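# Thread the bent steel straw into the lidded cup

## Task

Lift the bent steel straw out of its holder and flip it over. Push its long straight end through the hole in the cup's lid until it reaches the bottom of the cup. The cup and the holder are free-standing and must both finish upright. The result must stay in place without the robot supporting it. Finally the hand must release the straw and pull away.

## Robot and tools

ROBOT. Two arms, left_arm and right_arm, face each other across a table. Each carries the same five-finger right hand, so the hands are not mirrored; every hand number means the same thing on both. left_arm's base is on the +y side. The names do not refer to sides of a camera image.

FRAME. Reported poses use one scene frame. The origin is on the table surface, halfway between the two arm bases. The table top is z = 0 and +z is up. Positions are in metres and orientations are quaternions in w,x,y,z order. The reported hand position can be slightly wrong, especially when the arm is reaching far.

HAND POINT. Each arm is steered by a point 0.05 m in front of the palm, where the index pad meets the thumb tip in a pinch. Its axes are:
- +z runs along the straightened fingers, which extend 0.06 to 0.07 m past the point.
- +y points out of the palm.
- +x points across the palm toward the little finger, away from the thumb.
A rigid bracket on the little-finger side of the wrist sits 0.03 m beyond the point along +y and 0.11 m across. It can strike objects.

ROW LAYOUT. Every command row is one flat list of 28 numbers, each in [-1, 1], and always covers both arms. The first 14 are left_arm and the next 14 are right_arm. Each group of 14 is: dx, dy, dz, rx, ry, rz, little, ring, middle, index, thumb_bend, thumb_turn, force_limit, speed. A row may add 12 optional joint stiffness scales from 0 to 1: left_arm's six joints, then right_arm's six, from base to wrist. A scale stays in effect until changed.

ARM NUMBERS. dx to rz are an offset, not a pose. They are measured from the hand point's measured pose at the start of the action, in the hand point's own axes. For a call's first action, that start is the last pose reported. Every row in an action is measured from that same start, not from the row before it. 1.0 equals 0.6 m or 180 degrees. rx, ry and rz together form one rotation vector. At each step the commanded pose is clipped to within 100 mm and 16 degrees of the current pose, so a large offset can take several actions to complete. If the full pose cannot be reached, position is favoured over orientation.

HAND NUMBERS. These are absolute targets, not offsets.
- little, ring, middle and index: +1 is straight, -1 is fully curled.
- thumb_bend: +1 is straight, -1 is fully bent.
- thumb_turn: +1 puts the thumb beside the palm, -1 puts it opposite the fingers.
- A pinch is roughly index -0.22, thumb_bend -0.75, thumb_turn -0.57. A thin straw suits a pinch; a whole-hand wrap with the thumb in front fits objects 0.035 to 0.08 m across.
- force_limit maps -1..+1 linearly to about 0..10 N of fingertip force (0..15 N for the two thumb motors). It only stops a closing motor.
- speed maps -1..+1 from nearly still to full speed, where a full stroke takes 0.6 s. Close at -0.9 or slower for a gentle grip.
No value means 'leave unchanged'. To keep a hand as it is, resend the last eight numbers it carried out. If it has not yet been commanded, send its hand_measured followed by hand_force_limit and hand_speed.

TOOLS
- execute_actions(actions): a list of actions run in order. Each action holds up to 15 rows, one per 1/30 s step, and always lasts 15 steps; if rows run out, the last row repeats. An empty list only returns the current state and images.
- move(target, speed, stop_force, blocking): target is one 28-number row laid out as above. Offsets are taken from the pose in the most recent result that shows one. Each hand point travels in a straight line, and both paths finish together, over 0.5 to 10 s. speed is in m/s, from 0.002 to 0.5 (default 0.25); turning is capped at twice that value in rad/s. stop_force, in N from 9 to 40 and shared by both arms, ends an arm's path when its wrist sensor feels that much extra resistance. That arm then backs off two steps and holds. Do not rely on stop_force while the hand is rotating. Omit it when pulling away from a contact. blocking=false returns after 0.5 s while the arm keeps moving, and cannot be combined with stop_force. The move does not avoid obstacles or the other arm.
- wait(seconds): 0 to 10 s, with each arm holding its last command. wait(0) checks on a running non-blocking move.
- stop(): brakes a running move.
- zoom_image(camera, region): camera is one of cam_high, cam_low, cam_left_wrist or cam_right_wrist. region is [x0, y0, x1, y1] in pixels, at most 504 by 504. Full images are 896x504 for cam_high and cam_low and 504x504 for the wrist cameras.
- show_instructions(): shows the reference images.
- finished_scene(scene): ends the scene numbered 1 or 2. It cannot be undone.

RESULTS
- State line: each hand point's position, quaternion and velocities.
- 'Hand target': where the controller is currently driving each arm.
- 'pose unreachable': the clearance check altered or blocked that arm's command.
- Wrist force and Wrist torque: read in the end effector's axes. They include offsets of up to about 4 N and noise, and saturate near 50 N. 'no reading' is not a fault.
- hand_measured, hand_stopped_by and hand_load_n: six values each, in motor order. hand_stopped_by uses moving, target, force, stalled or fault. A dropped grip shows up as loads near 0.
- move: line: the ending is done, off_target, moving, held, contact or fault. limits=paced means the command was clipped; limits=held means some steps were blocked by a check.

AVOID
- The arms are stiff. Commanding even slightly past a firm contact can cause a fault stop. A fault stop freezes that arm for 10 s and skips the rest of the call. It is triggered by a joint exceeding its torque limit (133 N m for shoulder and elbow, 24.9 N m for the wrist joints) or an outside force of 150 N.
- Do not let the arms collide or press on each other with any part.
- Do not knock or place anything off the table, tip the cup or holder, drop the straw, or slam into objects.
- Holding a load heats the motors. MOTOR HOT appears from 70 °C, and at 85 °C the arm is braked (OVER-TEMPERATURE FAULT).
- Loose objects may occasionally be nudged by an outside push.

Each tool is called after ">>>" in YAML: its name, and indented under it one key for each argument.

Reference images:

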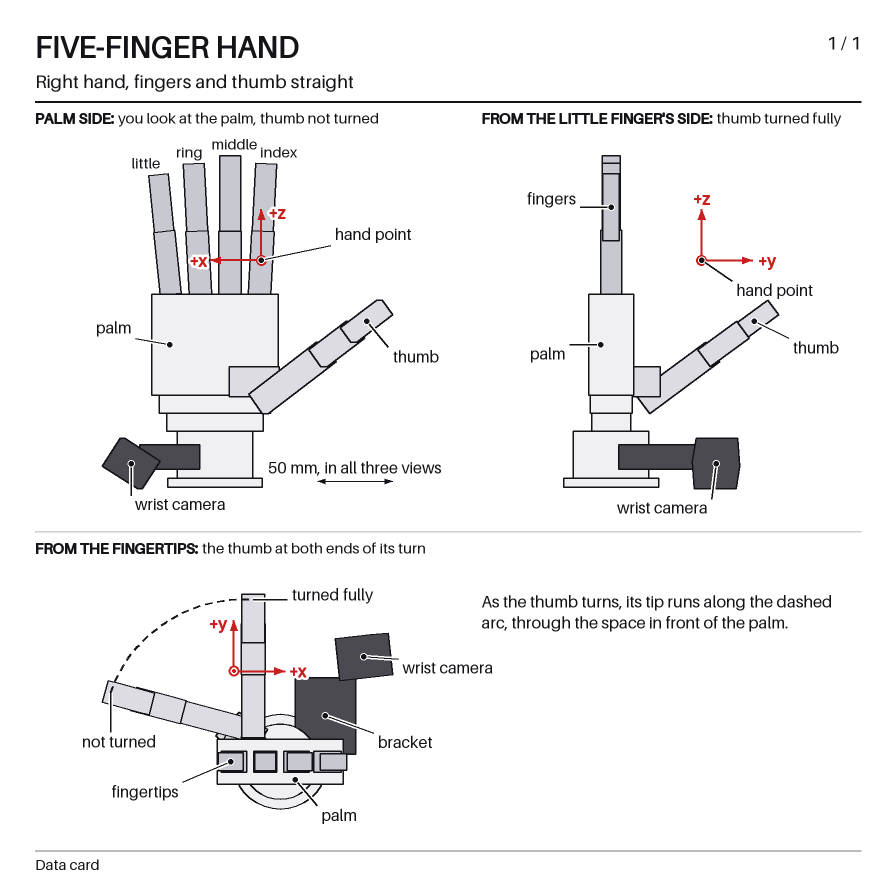

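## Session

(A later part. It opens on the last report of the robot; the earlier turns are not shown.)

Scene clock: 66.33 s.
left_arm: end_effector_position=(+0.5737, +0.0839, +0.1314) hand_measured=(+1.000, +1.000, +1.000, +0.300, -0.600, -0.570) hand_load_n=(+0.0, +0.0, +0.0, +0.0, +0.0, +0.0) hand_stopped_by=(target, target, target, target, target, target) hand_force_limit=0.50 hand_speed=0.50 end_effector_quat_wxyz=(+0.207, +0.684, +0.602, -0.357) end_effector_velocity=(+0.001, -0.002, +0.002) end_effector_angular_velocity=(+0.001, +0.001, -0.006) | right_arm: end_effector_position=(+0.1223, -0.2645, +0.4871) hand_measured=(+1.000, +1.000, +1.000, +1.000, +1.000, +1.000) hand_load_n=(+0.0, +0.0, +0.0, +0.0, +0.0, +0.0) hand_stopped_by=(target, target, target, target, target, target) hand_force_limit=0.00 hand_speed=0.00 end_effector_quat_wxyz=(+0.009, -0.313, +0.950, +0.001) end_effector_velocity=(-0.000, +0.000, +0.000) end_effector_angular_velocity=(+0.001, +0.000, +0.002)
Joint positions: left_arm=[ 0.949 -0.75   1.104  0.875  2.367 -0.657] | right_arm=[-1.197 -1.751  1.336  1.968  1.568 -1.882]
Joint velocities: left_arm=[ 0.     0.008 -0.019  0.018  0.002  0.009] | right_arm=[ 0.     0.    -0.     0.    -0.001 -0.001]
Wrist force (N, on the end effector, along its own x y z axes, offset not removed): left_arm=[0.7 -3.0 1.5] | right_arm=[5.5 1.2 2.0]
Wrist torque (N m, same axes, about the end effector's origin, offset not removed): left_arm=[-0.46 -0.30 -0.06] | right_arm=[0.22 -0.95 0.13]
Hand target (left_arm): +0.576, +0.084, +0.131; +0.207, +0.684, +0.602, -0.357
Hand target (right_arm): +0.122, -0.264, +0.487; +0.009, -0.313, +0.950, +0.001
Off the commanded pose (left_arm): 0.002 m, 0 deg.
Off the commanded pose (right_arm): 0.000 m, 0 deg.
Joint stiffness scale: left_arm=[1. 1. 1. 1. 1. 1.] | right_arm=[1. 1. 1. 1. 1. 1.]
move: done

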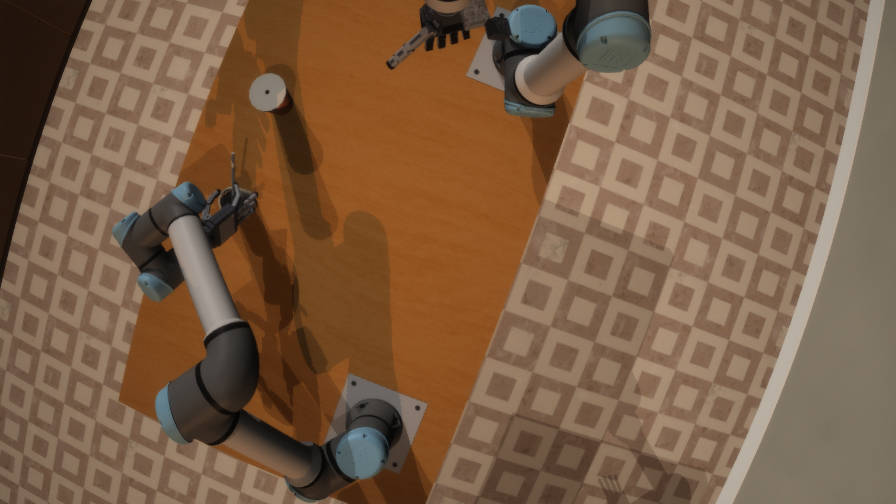

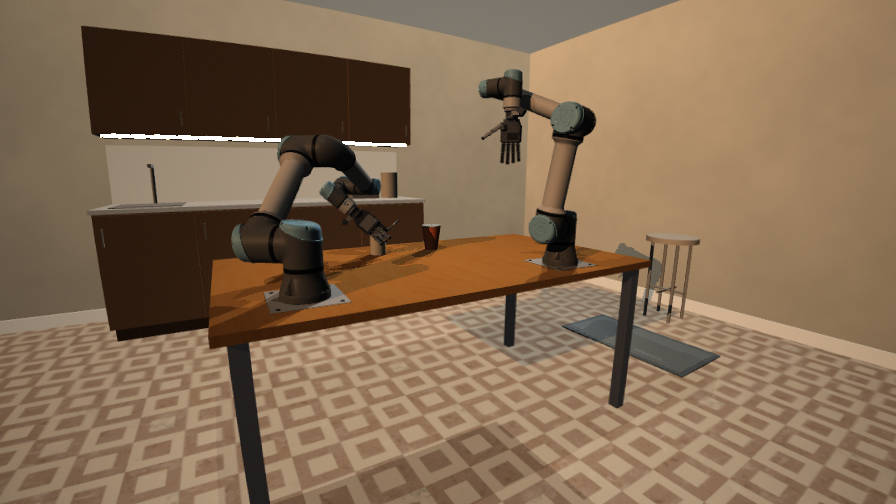

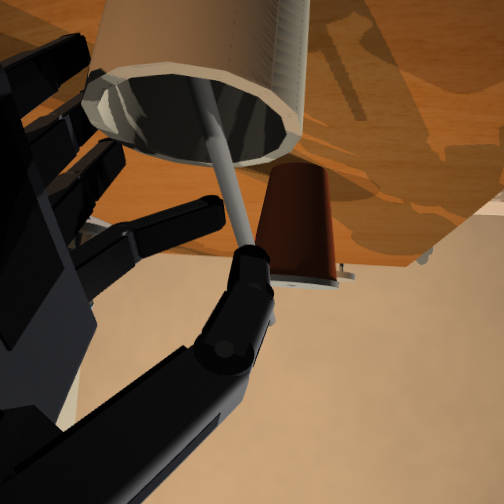

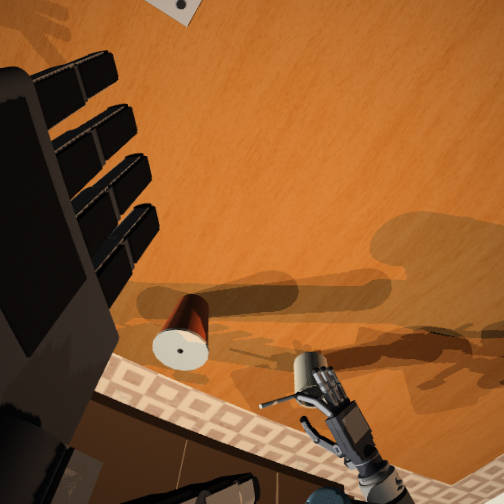

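>>> execute_actions:
  actions:
    - [[0,-0.03,0,0,0,0,1,1,1,0.45,-0.6,-0.57,0.5,0.5,0,0,0,0,0,0,1,1,1,1,1,1,0,0]]
    - [[-0.02,0,0.045,0,0,0,1,1,1,0.45,-0.6,-0.57,0.5,0.5,0,0,0,0,0,0,1,1,1,1,1,1,0,0]]
    - [[0,0.03,0,0,0,0,1,1,1,0.45,-0.6,-0.57,0.5,0.5,0,0,0,0,0,0,1,1,1,1,1,1,0,0]]

>>> wait:
  seconds: 0.5

>>> zoom_image:
  camera: "cam_right_wrist"
  region: [230,320,410,480]

Scene clock: 72.90 s.
left_arm: end_effector_position=(+0.5657, +0.0590, +0.1230) hand_measured=(+1.000, +1.000, +1.000, +0.450, -0.600, -0.570) hand_load_n=(+0.0, +0.0, +0.0, +0.0, +0.0, +0.0) hand_stopped_by=(target, target, target, target, target, target) hand_force_limit=0.50 hand_speed=0.50 end_effector_quat_wxyz=(+0.206, +0.684, +0.601, -0.358) end_effector_velocity=(+0.003, -0.003, +0.006) end_effector_angular_velocity=(-0.001, +0.000, -0.011) | right_arm: end_effector_position=(+0.1223, -0.2645, +0.4871) hand_measured=(+1.000, +1.000, +1.000, +1.000, +1.000, +1.000) hand_load_n=(+0.0, +0.0, +0.0, +0.0, +0.0, +0.0) hand_stopped_by=(target, target, target, target, target, target) hand_force_limit=0.00 hand_speed=0.00 end_effector_quat_wxyz=(+0.009, -0.313, +0.950, +0.001) end_effector_velocity=(-0.000, -0.000, +0.000) end_effector_angular_velocity=(-0.000, +0.000, -0.003)
Joint positions: left_arm=[ 0.907 -0.738  1.096  0.836  2.354 -0.709] | right_arm=[-1.197 -1.751  1.336  1.968  1.568 -1.882]
Joint velocities: left_arm=[ 0.002  0.012 -0.037  0.036  0.005  0.016] | right_arm=[-0.001 -0.     0.     0.001 -0.     0.002]
Wrist force (N, on the end effector, along its own x y z axes, offset not removed): left_arm=[1.1 -2.1 -2.0] | right_arm=[2.9 0.9 -1.8]
Wrist torque (N m, same axes, about the end effector's origin, offset not removed): left_arm=[-0.01 -0.29 0.03] | right_arm=[0.53 -0.40 -0.04]
Hand target (left_arm): +0.568, +0.059, +0.123; +0.206, +0.684, +0.601, -0.358
Hand target (right_arm): +0.122, -0.264, +0.487; +0.009, -0.313, +0.950, +0.001
Off the commanded pose (left_arm): 0.002 m, 0 deg.
Off the commanded pose (right_arm): 0.000 m, 0 deg.
Joint stiffness scale: left_arm=[1. 1. 1. 1. 1. 1.] | right_arm=[1. 1. 1. 1. 1. 1.]

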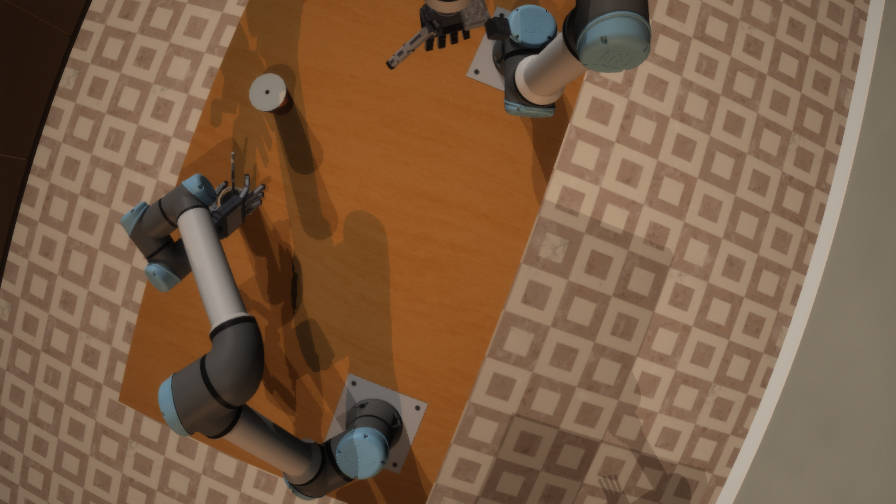

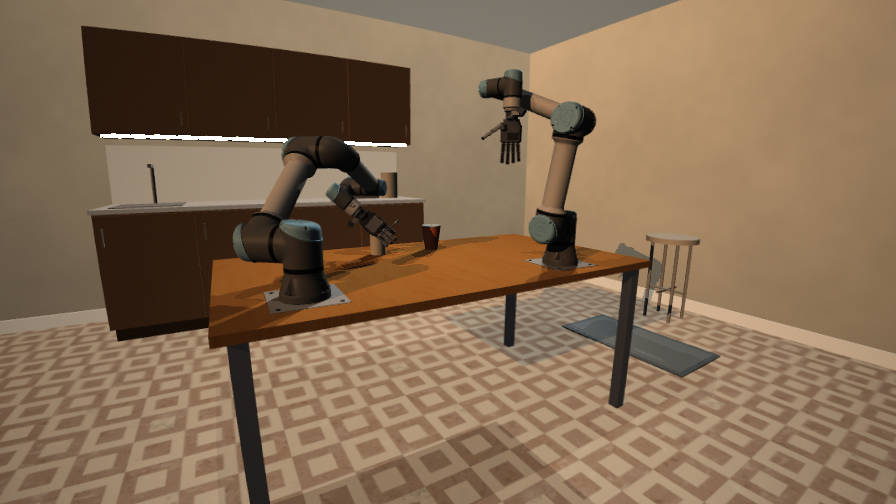

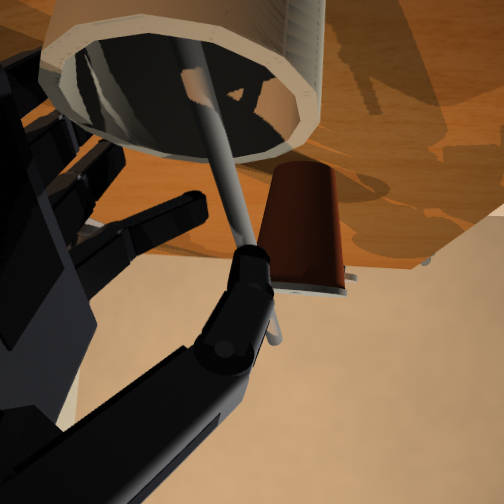

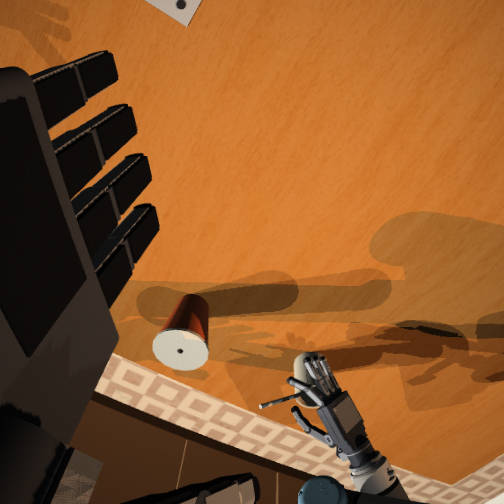

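Scene clock: 73.40 s.
left_arm: end_effector_position=(+0.5661, +0.0587, +0.1236) hand_measured=(+1.000, +1.000, +1.000, +0.450, -0.600, -0.570) hand_load_n=(+0.0, +0.0, +0.0, +0.0, +0.0, +0.0) hand_stopped_by=(target, target, target, target, target, target) hand_force_limit=0.50 hand_speed=0.50 end_effector_quat_wxyz=(+0.205, +0.685, +0.601, -0.358) end_effector_velocity=(+0.000, -0.000, +0.000) end_effector_angular_velocity=(+0.000, +0.002, +0.001) | right_arm: end_effector_position=(+0.1223, -0.2645, +0.4871) hand_measured=(+1.000, +1.000, +1.000, +1.000, +1.000, +1.000) hand_load_n=(+0.0, +0.0, +0.0, +0.0, +0.0, +0.0) hand_stopped_by=(target, target, target, target, target, target) hand_force_limit=0.00 hand_speed=0.00 end_effector_quat_wxyz=(+0.009, -0.313, +0.950, +0.001) end_effector_velocity=(-0.000, -0.000, +0.000) end_effector_angular_velocity=(-0.001, -0.002, +0.001)
Joint positions: left_arm=[ 0.908 -0.736  1.091  0.842  2.355 -0.707] | right_arm=[-1.197 -1.751  1.336  1.968  1.568 -1.882]
Joint velocities: left_arm=[-0.     0.    -0.002  0.002  0.001 -0.002] | right_arm=[ 0.002 -0.001 -0.001  0.     0.002  0.   ]
Wrist force (N, on the end effector, along its own x y z axes, offset not removed): left_arm=[0.6 -1.6 -2.3] | right_arm=[-1.0 -3.6 -1.4]
Wrist torque (N m, same axes, about the end effector's origin, offset not removed): left_arm=[0.05 -0.09 0.01] | right_arm=[-0.40 0.05 -0.24]
Hand target (left_arm): +0.568, +0.059, +0.123; +0.206, +0.684, +0.601, -0.358
Hand target (right_arm): +0.122, -0.264, +0.487; +0.009, -0.313, +0.950, +0.001
Off the commanded pose (left_arm): 0.002 m, 0 deg.
Off the commanded pose (right_arm): 0.000 m, 0 deg.
Joint stiffness scale: left_arm=[1. 1. 1. 1. 1. 1.] | right_arm=[1. 1. 1. 1. 1. 1.]
wait: 0.50 s; at rest by 0.17 s

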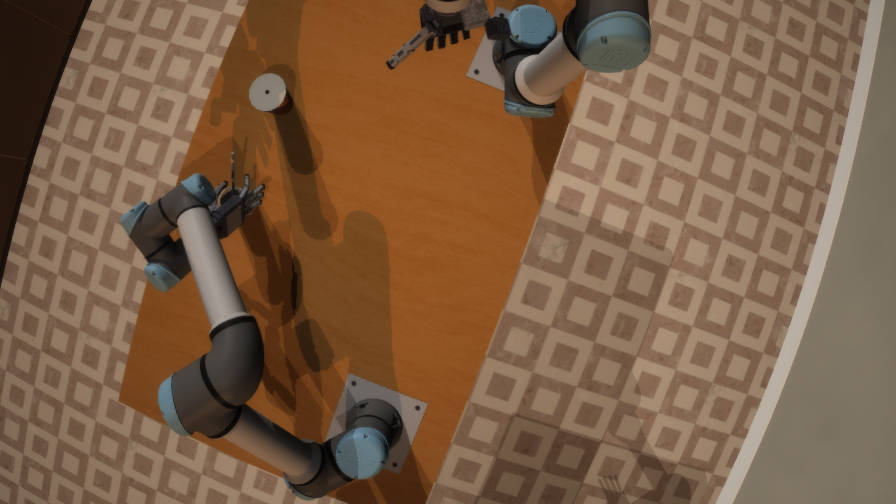

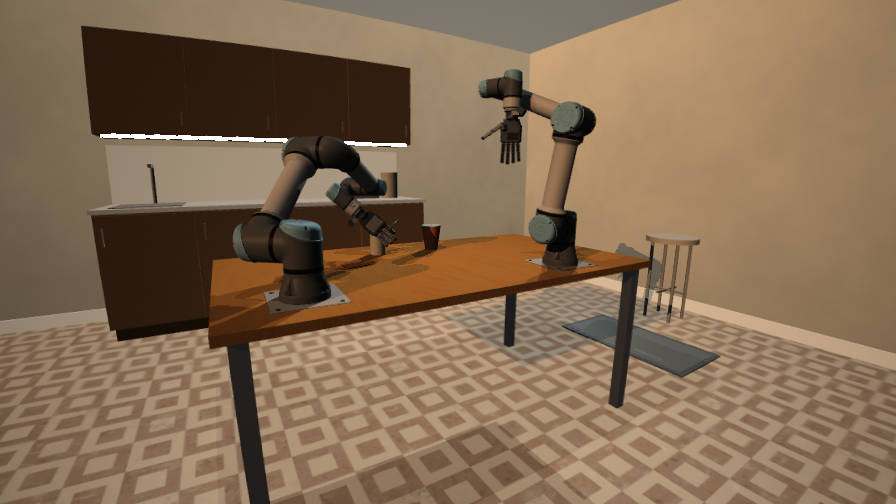

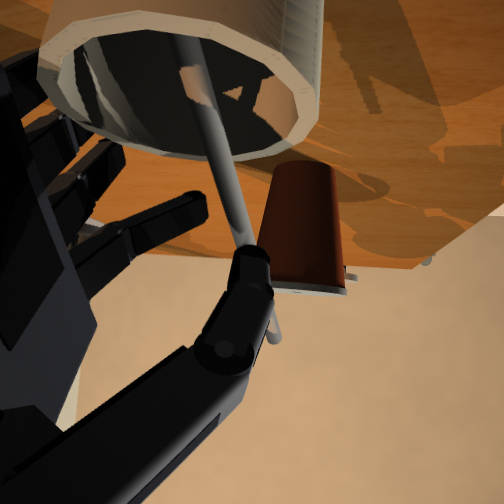

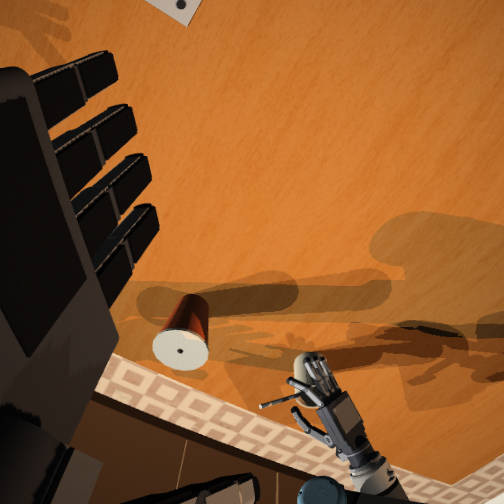

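Region (230, 320, 410, 480) of cam_right_wrist's 504x504 image, scaled by 2.800, with more detail than that image has.

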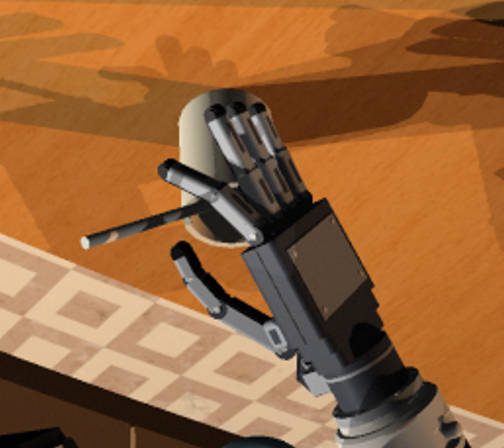

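>>> execute_actions:
  actions:
    - [[0,0.014,0.008,0,0,0,1,1,1,0.45,-0.75,-0.57,0.5,-0.3,0,0,0,0,0,0,1,1,1,1,1,1,0,0]]
    - [[0,0,0,0,0,0,1,1,1,-0.4,-0.75,-0.57,0.6,-0.5,0,0,0,0,0,0,1,1,1,1,1,1,0,0]]
    - [[0,0,0,0,0,0,1,1,1,-0.4,-0.75,-0.57,0.6,-0.5,0,0,0,0,0,0,1,1,1,1,1,1,0,0]]
    - [[0,0,0,0,0,0,1,1,1,-0.4,-0.75,-0.57,0.6,-0.5,0,0,0,0,0,0,1,1,1,1,1,1,0,0]]

>>> zoom_image:
  camera: "cam_right_wrist"
  region: [230,320,410,480]

Scene clock: 79.23 s.
left_arm: end_effector_position=(+0.5716, +0.0542, +0.1197) hand_measured=(+1.000, +1.000, +1.000, -0.238, -0.750, -0.570) hand_load_n=(+0.0, +0.0, +0.0, +9.5, +1.0, -0.5) hand_stopped_by=(target, target, target, force, target, target) hand_force_limit=0.60 hand_speed=-0.50 end_effector_quat_wxyz=(+0.205, +0.685, +0.601, -0.358) end_effector_velocity=(+0.001, +0.001, +0.000) end_effector_angular_velocity=(-0.000, +0.002, +0.002) | right_arm: end_effector_position=(+0.1223, -0.2645, +0.4871) hand_measured=(+1.000, +1.000, +1.000, +1.000, +1.000, +1.000) hand_load_n=(+0.0, +0.0, +0.0, +0.0, +0.0, +0.0) hand_stopped_by=(target, target, target, target, target, target) hand_force_limit=0.00 hand_speed=0.00 end_effector_quat_wxyz=(+0.009, -0.313, +0.950, +0.001) end_effector_velocity=(-0.001, -0.000, -0.000) end_effector_angular_velocity=(-0.001, +0.003, +0.001)
Joint positions: left_arm=[ 0.908 -0.714  1.061  0.852  2.355 -0.707] | right_arm=[-1.197 -1.751  1.336  1.968  1.568 -1.882]
Joint velocities: left_arm=[ 0.002 -0.    -0.     0.001  0.001 -0.001] | right_arm=[0.002 0.    0.001 0.002 0.001 0.   ]
Wrist force (N, on the end effector, along its own x y z axes, offset not removed): left_arm=[0.4 -1.2 -0.4] | right_arm=[1.8 -0.3 -2.3]
Wrist torque (N m, same axes, about the end effector's origin, offset not removed): left_arm=[-0.01 -0.07 0.06] | right_arm=[0.19 -0.19 0.19]
Hand target (left_arm): +0.572, +0.054, +0.120; +0.205, +0.685, +0.601, -0.358
Hand target (right_arm): +0.122, -0.264, +0.487; +0.009, -0.313, +0.950, +0.001
Off the commanded pose (left_arm): 0.000 m, 0 deg.
Off the commanded pose (right_arm): 0.000 m, 0 deg.
Joint stiffness scale: left_arm=[1. 1. 1. 1. 1. 1.] | right_arm=[1. 1. 1. 1. 1. 1.]

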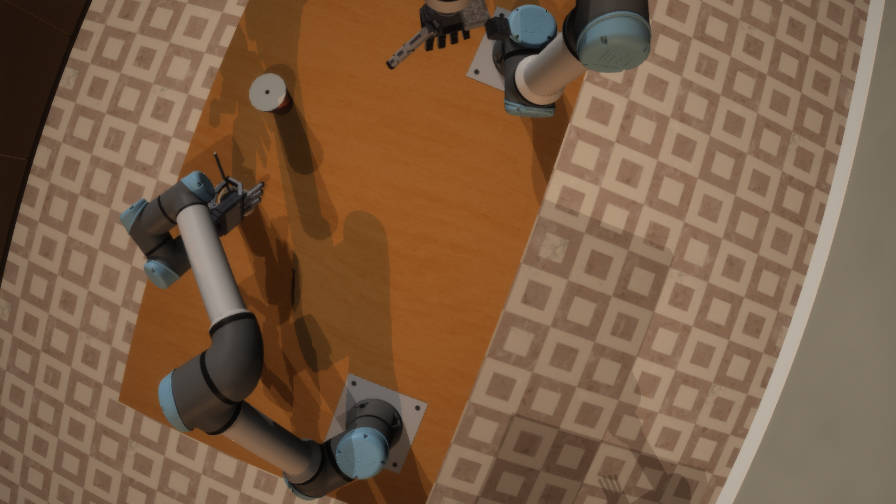

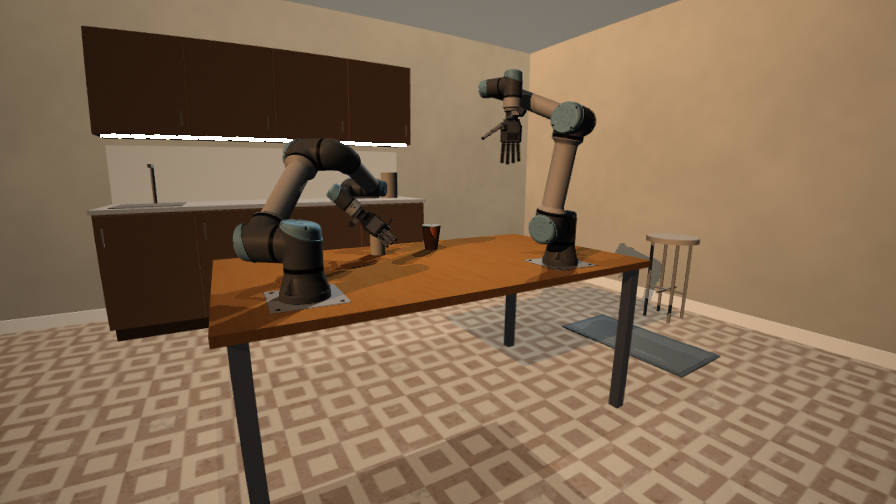

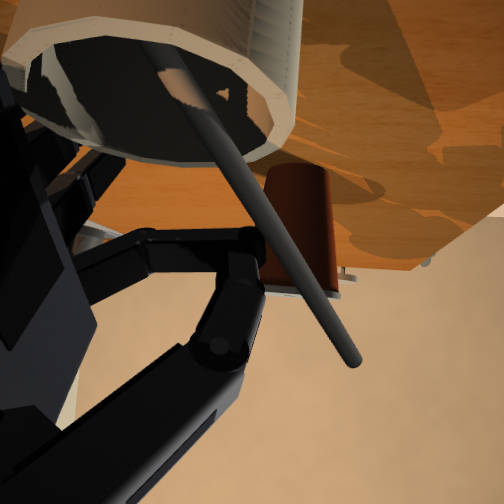

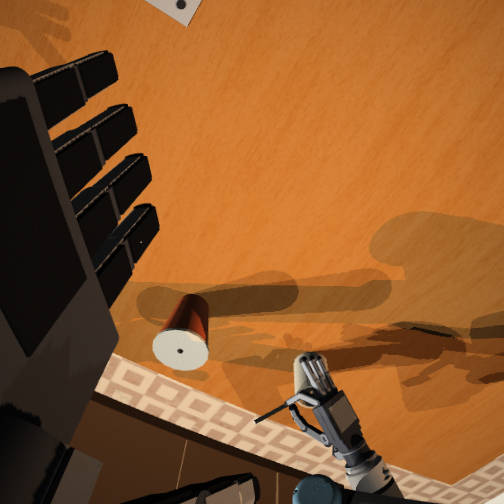

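Region (230, 320, 410, 480) of cam_right_wrist's 504x504 image, scaled by 2.800, with more detail than that image has.

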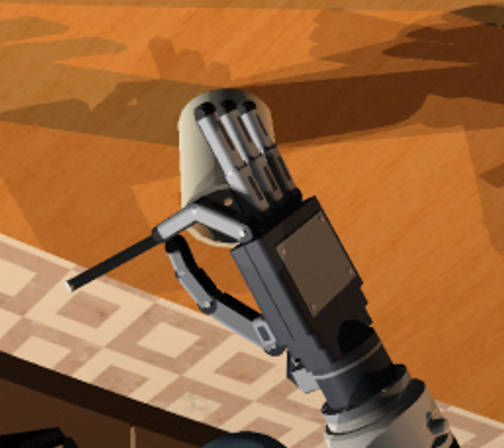

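>>> execute_actions:
  actions:
    - [[0,-0.01,0,0,0,0,1,1,1,0.5,-0.6,-0.57,0.6,0.5,0,0,0,0,0,0,1,1,1,1,1,1,0,0]]

>>> move:
  target: [-0.005,0.035,-0.01,-0.101,-0.021,-0.092,1,1,1,0.5,-0.6,-0.57,0.6,0.5,0,0,0,0,0,0,1,1,1,1,1,1,0,0]
  speed: 0.12

>>> zoom_image:
  camera: "cam_right_wrist"
  region: [230,320,410,480]

Scene clock: 85.83 s.
left_arm: end_effector_position=(+0.5675, +0.0554, +0.1204) hand_measured=(+1.000, +1.000, +1.000, +0.500, -0.600, -0.570) hand_load_n=(+0.0, +0.0, +0.0, +0.0, +0.0, +0.0) hand_stopped_by=(target, target, target, target, target, target) hand_force_limit=0.60 hand_speed=0.50 end_effector_quat_wxyz=(+0.205, +0.684, +0.601, -0.358) end_effector_velocity=(-0.001, +0.001, -0.001) end_effector_angular_velocity=(-0.001, -0.001, +0.002) | right_arm: end_effector_position=(+0.1223, -0.2645, +0.4871) hand_measured=(+1.000, +1.000, +1.000, +1.000, +1.000, +1.000) hand_load_n=(+0.0, +0.0, +0.0, +0.0, +0.0, +0.0) hand_stopped_by=(target, target, target, target, target, target) hand_force_limit=0.00 hand_speed=0.00 end_effector_quat_wxyz=(+0.009, -0.313, +0.950, +0.001) end_effector_velocity=(+0.000, -0.000, +0.000) end_effector_angular_velocity=(+0.000, -0.001, -0.003)
Joint positions: left_arm=[ 0.905 -0.726  1.082  0.839  2.354 -0.711] | right_arm=[-1.197 -1.751  1.336  1.968  1.568 -1.882]
Joint velocities: left_arm=[-0.001 -0.003  0.009 -0.01  -0.001 -0.003] | right_arm=[-0.002 -0.    -0.    -0.     0.     0.001]
Wrist force (N, on the end effector, along its own x y z axes, offset not removed): left_arm=[2.0 -3.4 0.0] | right_arm=[2.9 2.0 3.5]
Wrist torque (N m, same axes, about the end effector's origin, offset not removed): left_arm=[-0.47 -0.45 0.10] | right_arm=[0.29 -0.33 0.27]
Hand target (left_arm): +0.566, +0.055, +0.121; +0.204, +0.685, +0.601, -0.358
Hand target (right_arm): +0.122, -0.264, +0.487; +0.009, -0.313, +0.950, +0.001
Off the commanded pose (left_arm): 0.002 m, 0 deg.
Off the commanded pose (right_arm): 0.000 m, 0 deg.
Joint stiffness scale: left_arm=[1. 1. 1. 1. 1. 1.] | right_arm=[1. 1. 1. 1. 1. 1.]

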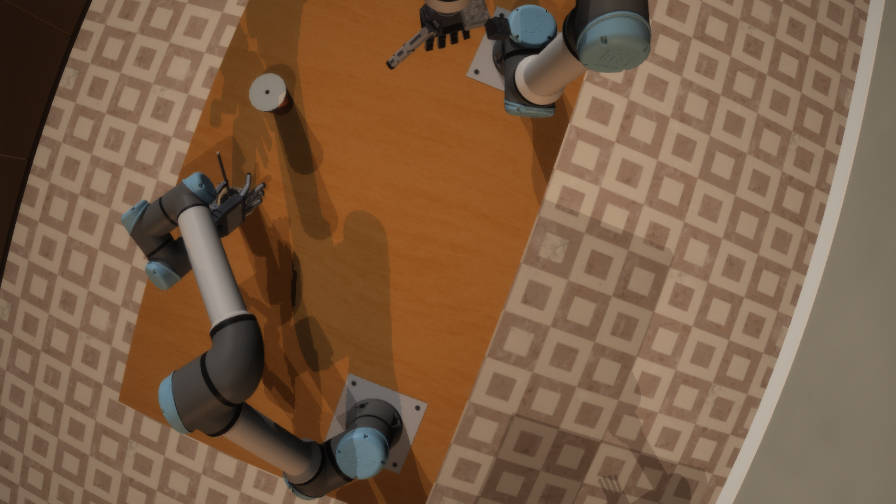

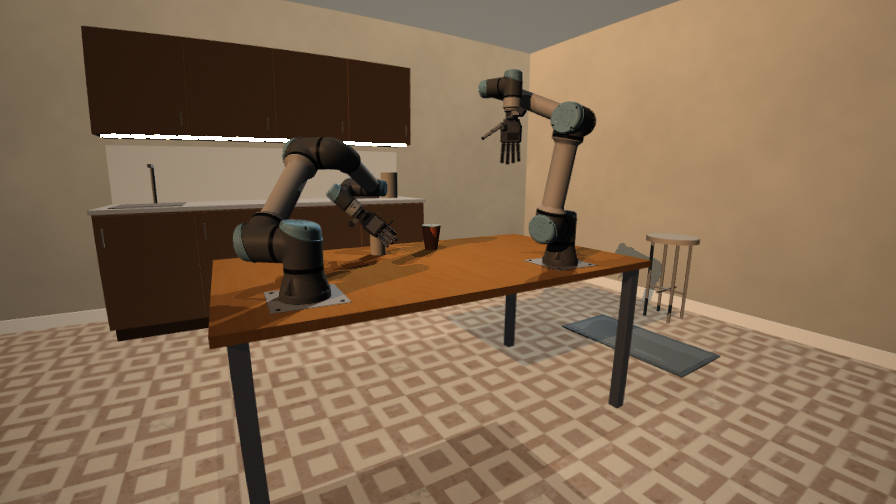

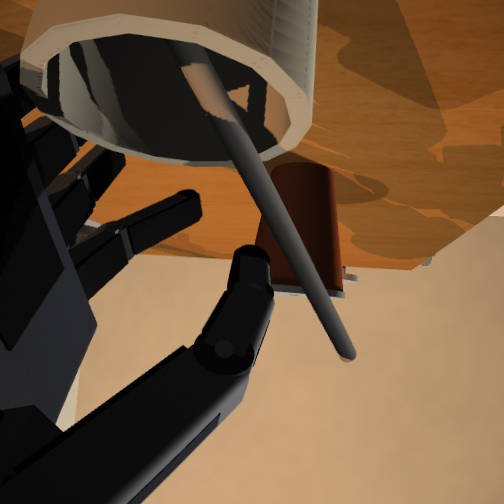

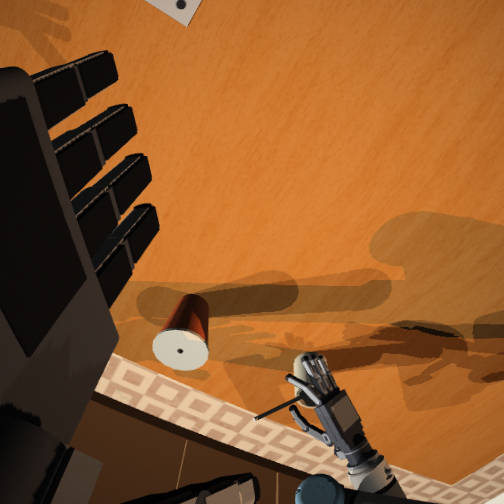

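Scene clock: 88.20 s.
left_arm: end_effector_position=(+0.5906, +0.0535, +0.1233) hand_measured=(+1.000, +1.000, +1.000, +0.500, -0.600, -0.570) hand_load_n=(+0.0, +0.0, +0.0, +0.0, +0.0, +0.0) hand_stopped_by=(target, target, target, target, target, target) hand_force_limit=0.60 hand_speed=0.50 end_effector_quat_wxyz=(+0.276, +0.539, +0.734, -0.307) end_effector_velocity=(+0.003, +0.001, -0.001) end_effector_angular_velocity=(-0.001, -0.002, +0.020) | right_arm: end_effector_position=(+0.1223, -0.2645, +0.4871) hand_measured=(+1.000, +1.000, +1.000, +1.000, +1.000, +1.000) hand_load_n=(+0.0, +0.0, +0.0, +0.0, +0.0, +0.0) hand_stopped_by=(target, target, target, target, target, target) hand_force_limit=0.00 hand_speed=0.00 end_effector_quat_wxyz=(+0.009, -0.313, +0.950, +0.001) end_effector_velocity=(+0.000, +0.000, -0.000) end_effector_angular_velocity=(-0.000, +0.001, -0.000)
Joint positions: left_arm=[ 0.803 -0.913  1.329  0.43   2.068 -1.282] | right_arm=[-1.197 -1.751  1.336  1.968  1.568 -1.882]
Joint velocities: left_arm=[-0.003 -0.002  0.005 -0.013 -0.015 -0.019] | right_arm=[-0.     0.     0.001 -0.001  0.     0.   ]
Wrist force (N, on the end effector, along its own x y z axes, offset not removed): left_arm=[-0.3 -1.7 -0.3] | right_arm=[5.1 -2.8 -1.5]
Wrist torque (N m, same axes, about the end effector's origin, offset not removed): left_arm=[-0.33 0.04 -0.06] | right_arm=[-0.30 -0.84 0.19]
Hand target (left_arm): +0.589, +0.054, +0.123; +0.276, +0.538, +0.735, -0.307
Hand target (right_arm): +0.122, -0.264, +0.487; +0.009, -0.313, +0.950, +0.001
Off the commanded pose (left_arm): 0.001 m, 0 deg.
Off the commanded pose (right_arm): 0.000 m, 0 deg.
Joint stiffness scale: left_arm=[1. 1. 1. 1. 1. 1.] | right_arm=[1. 1. 1. 1. 1. 1.]
move: done

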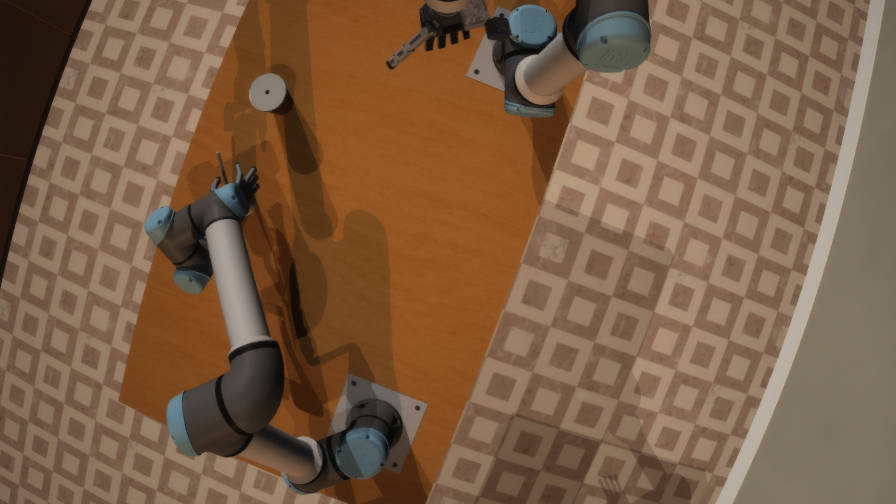

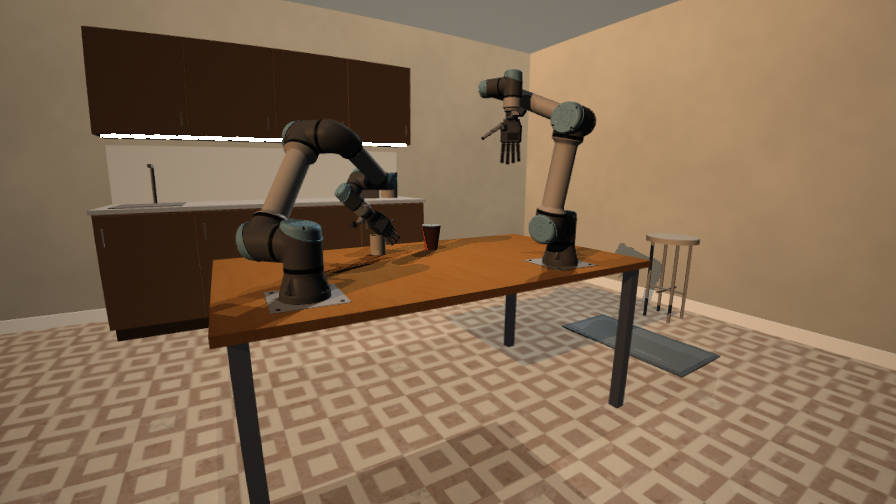

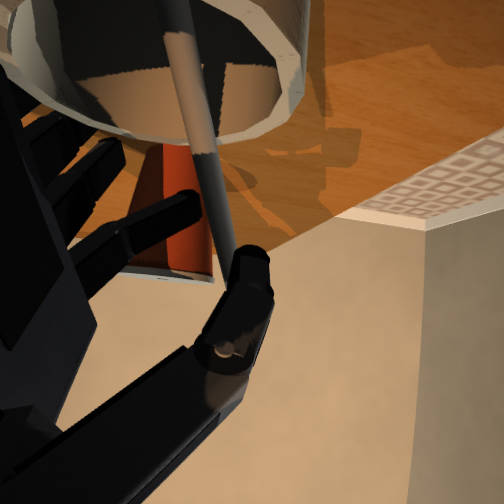

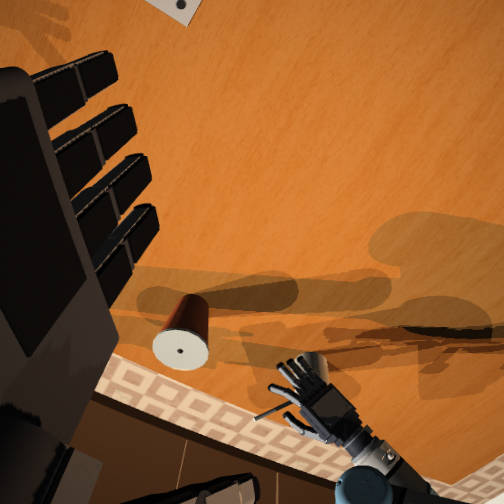

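Region (230, 320, 410, 480) of cam_right_wrist's 504x504 image, scaled by 2.800, with more detail than that image has.

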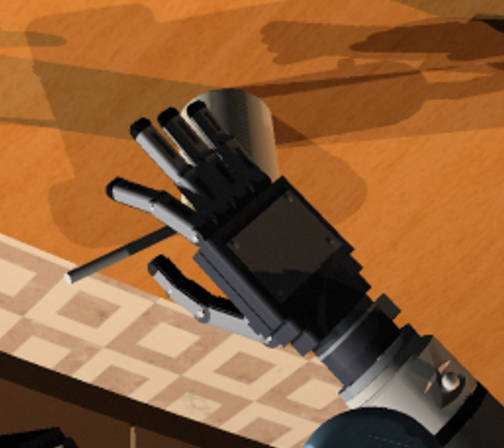

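>>> execute_actions:
  actions:
    - [[0,0,0.012,0,0,0,1,1,1,0.1,-0.7,-0.57,0.6,-0.4,0,0,0,0,0,0,1,1,1,1,1,1,0,0]]
    - [[0,0,0,0,0,0,1,1,1,0.0,-0.7,-0.57,0.6,-0.5,0,0,0,0,0,0,1,1,1,1,1,1,0,0]]

>>> zoom_image:
  camera: "cam_right_wrist"
  region: [240,350,340,440]

Scene clock: 92.43 s.
left_arm: end_effector_position=(+0.5912, +0.0500, +0.1222) hand_measured=(+1.000, +1.000, +1.000, +0.000, -0.700, -0.570) hand_load_n=(+0.0, +0.0, +0.0, +0.0, +0.0, +0.0) hand_stopped_by=(target, target, target, target, target, target) hand_force_limit=0.60 hand_speed=-0.50 end_effector_quat_wxyz=(+0.278, +0.539, +0.733, -0.308) end_effector_velocity=(-0.001, -0.001, +0.001) end_effector_angular_velocity=(-0.001, -0.001, -0.002) | right_arm: end_effector_position=(+0.1223, -0.2645, +0.4871) hand_measured=(+1.000, +1.000, +1.000, +1.000, +1.000, +1.000) hand_load_n=(+0.0, +0.0, +0.0, +0.0, +0.0, +0.0) hand_stopped_by=(target, target, target, target, target, target) hand_force_limit=0.00 hand_speed=0.00 end_effector_quat_wxyz=(+0.009, -0.313, +0.950, +0.001) end_effector_velocity=(+0.000, -0.000, -0.000) end_effector_angular_velocity=(-0.000, -0.000, -0.002)
Joint positions: left_arm=[ 0.799 -0.909  1.325  0.424  2.065 -1.287] | right_arm=[-1.197 -1.751  1.336  1.968  1.568 -1.882]
Joint velocities: left_arm=[-0.002 -0.    -0.001 -0.001  0.    -0.   ] | right_arm=[-0.    -0.     0.001 -0.     0.     0.001]
Wrist force (N, on the end effector, along its own x y z axes, offset not removed): left_arm=[-1.8 -2.1 -4.8] | right_arm=[0.1 -0.3 -1.8]
Wrist torque (N m, same axes, about the end effector's origin, offset not removed): left_arm=[0.08 0.28 -0.14] | right_arm=[0.13 0.05 -0.05]
Hand target (left_arm): +0.591, +0.050, +0.122; +0.278, +0.539, +0.734, -0.308
Hand target (right_arm): +0.122, -0.264, +0.487; +0.009, -0.313, +0.950, +0.001
Off the commanded pose (left_arm): 0.000 m, 0 deg.
Off the commanded pose (right_arm): 0.000 m, 0 deg.
Joint stiffness scale: left_arm=[1. 1. 1. 1. 1. 1.] | right_arm=[1. 1. 1. 1. 1. 1.]

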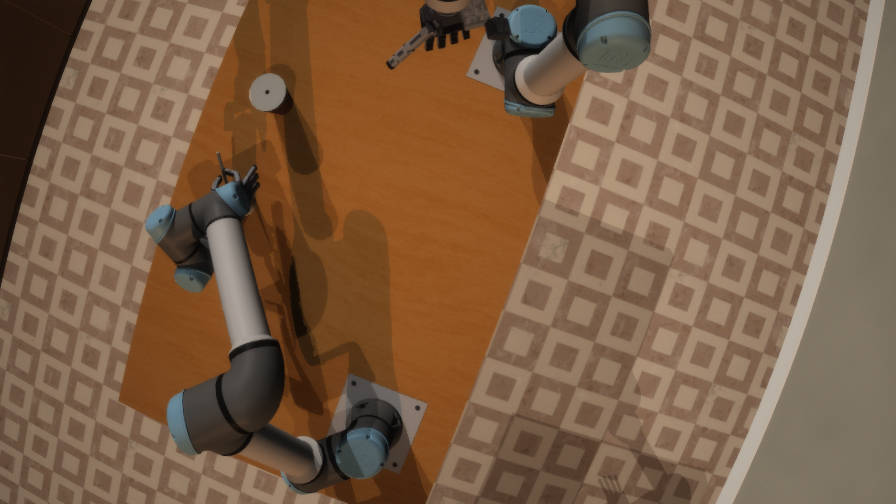

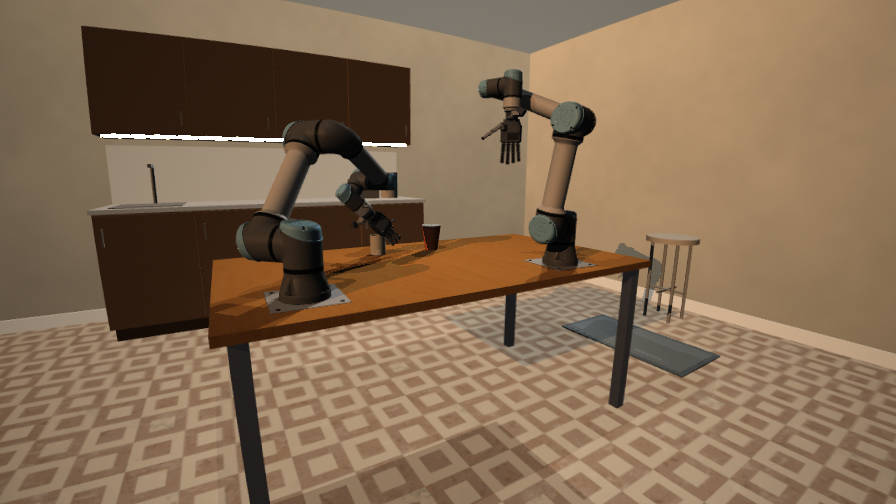

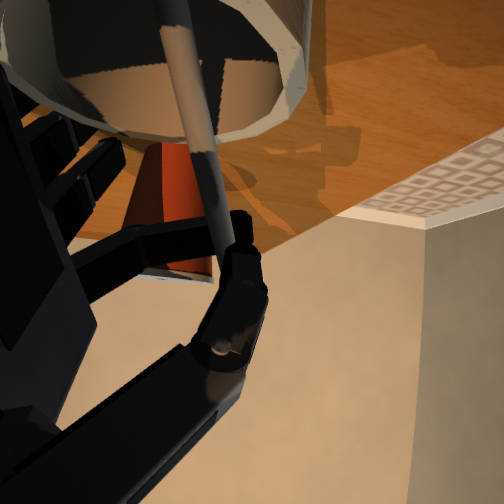

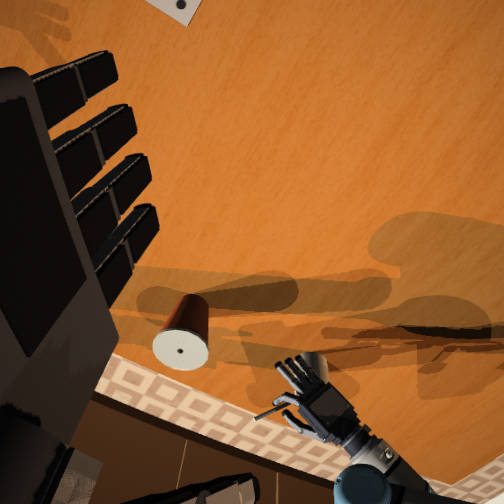

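Region (240, 350, 340, 440) of cam_right_wrist's 504x504 image, scaled by 5.040, with more detail than that image has; it fills the top 454 rows of this view, and the rest is white.

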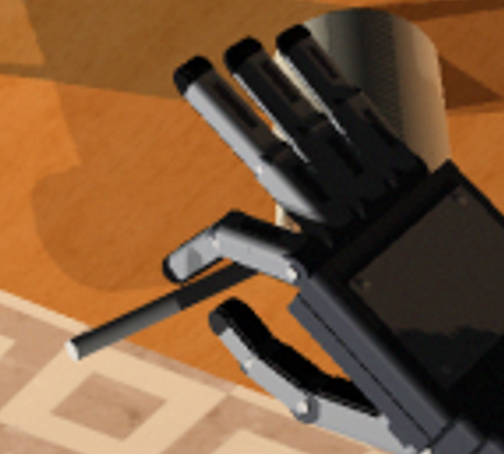

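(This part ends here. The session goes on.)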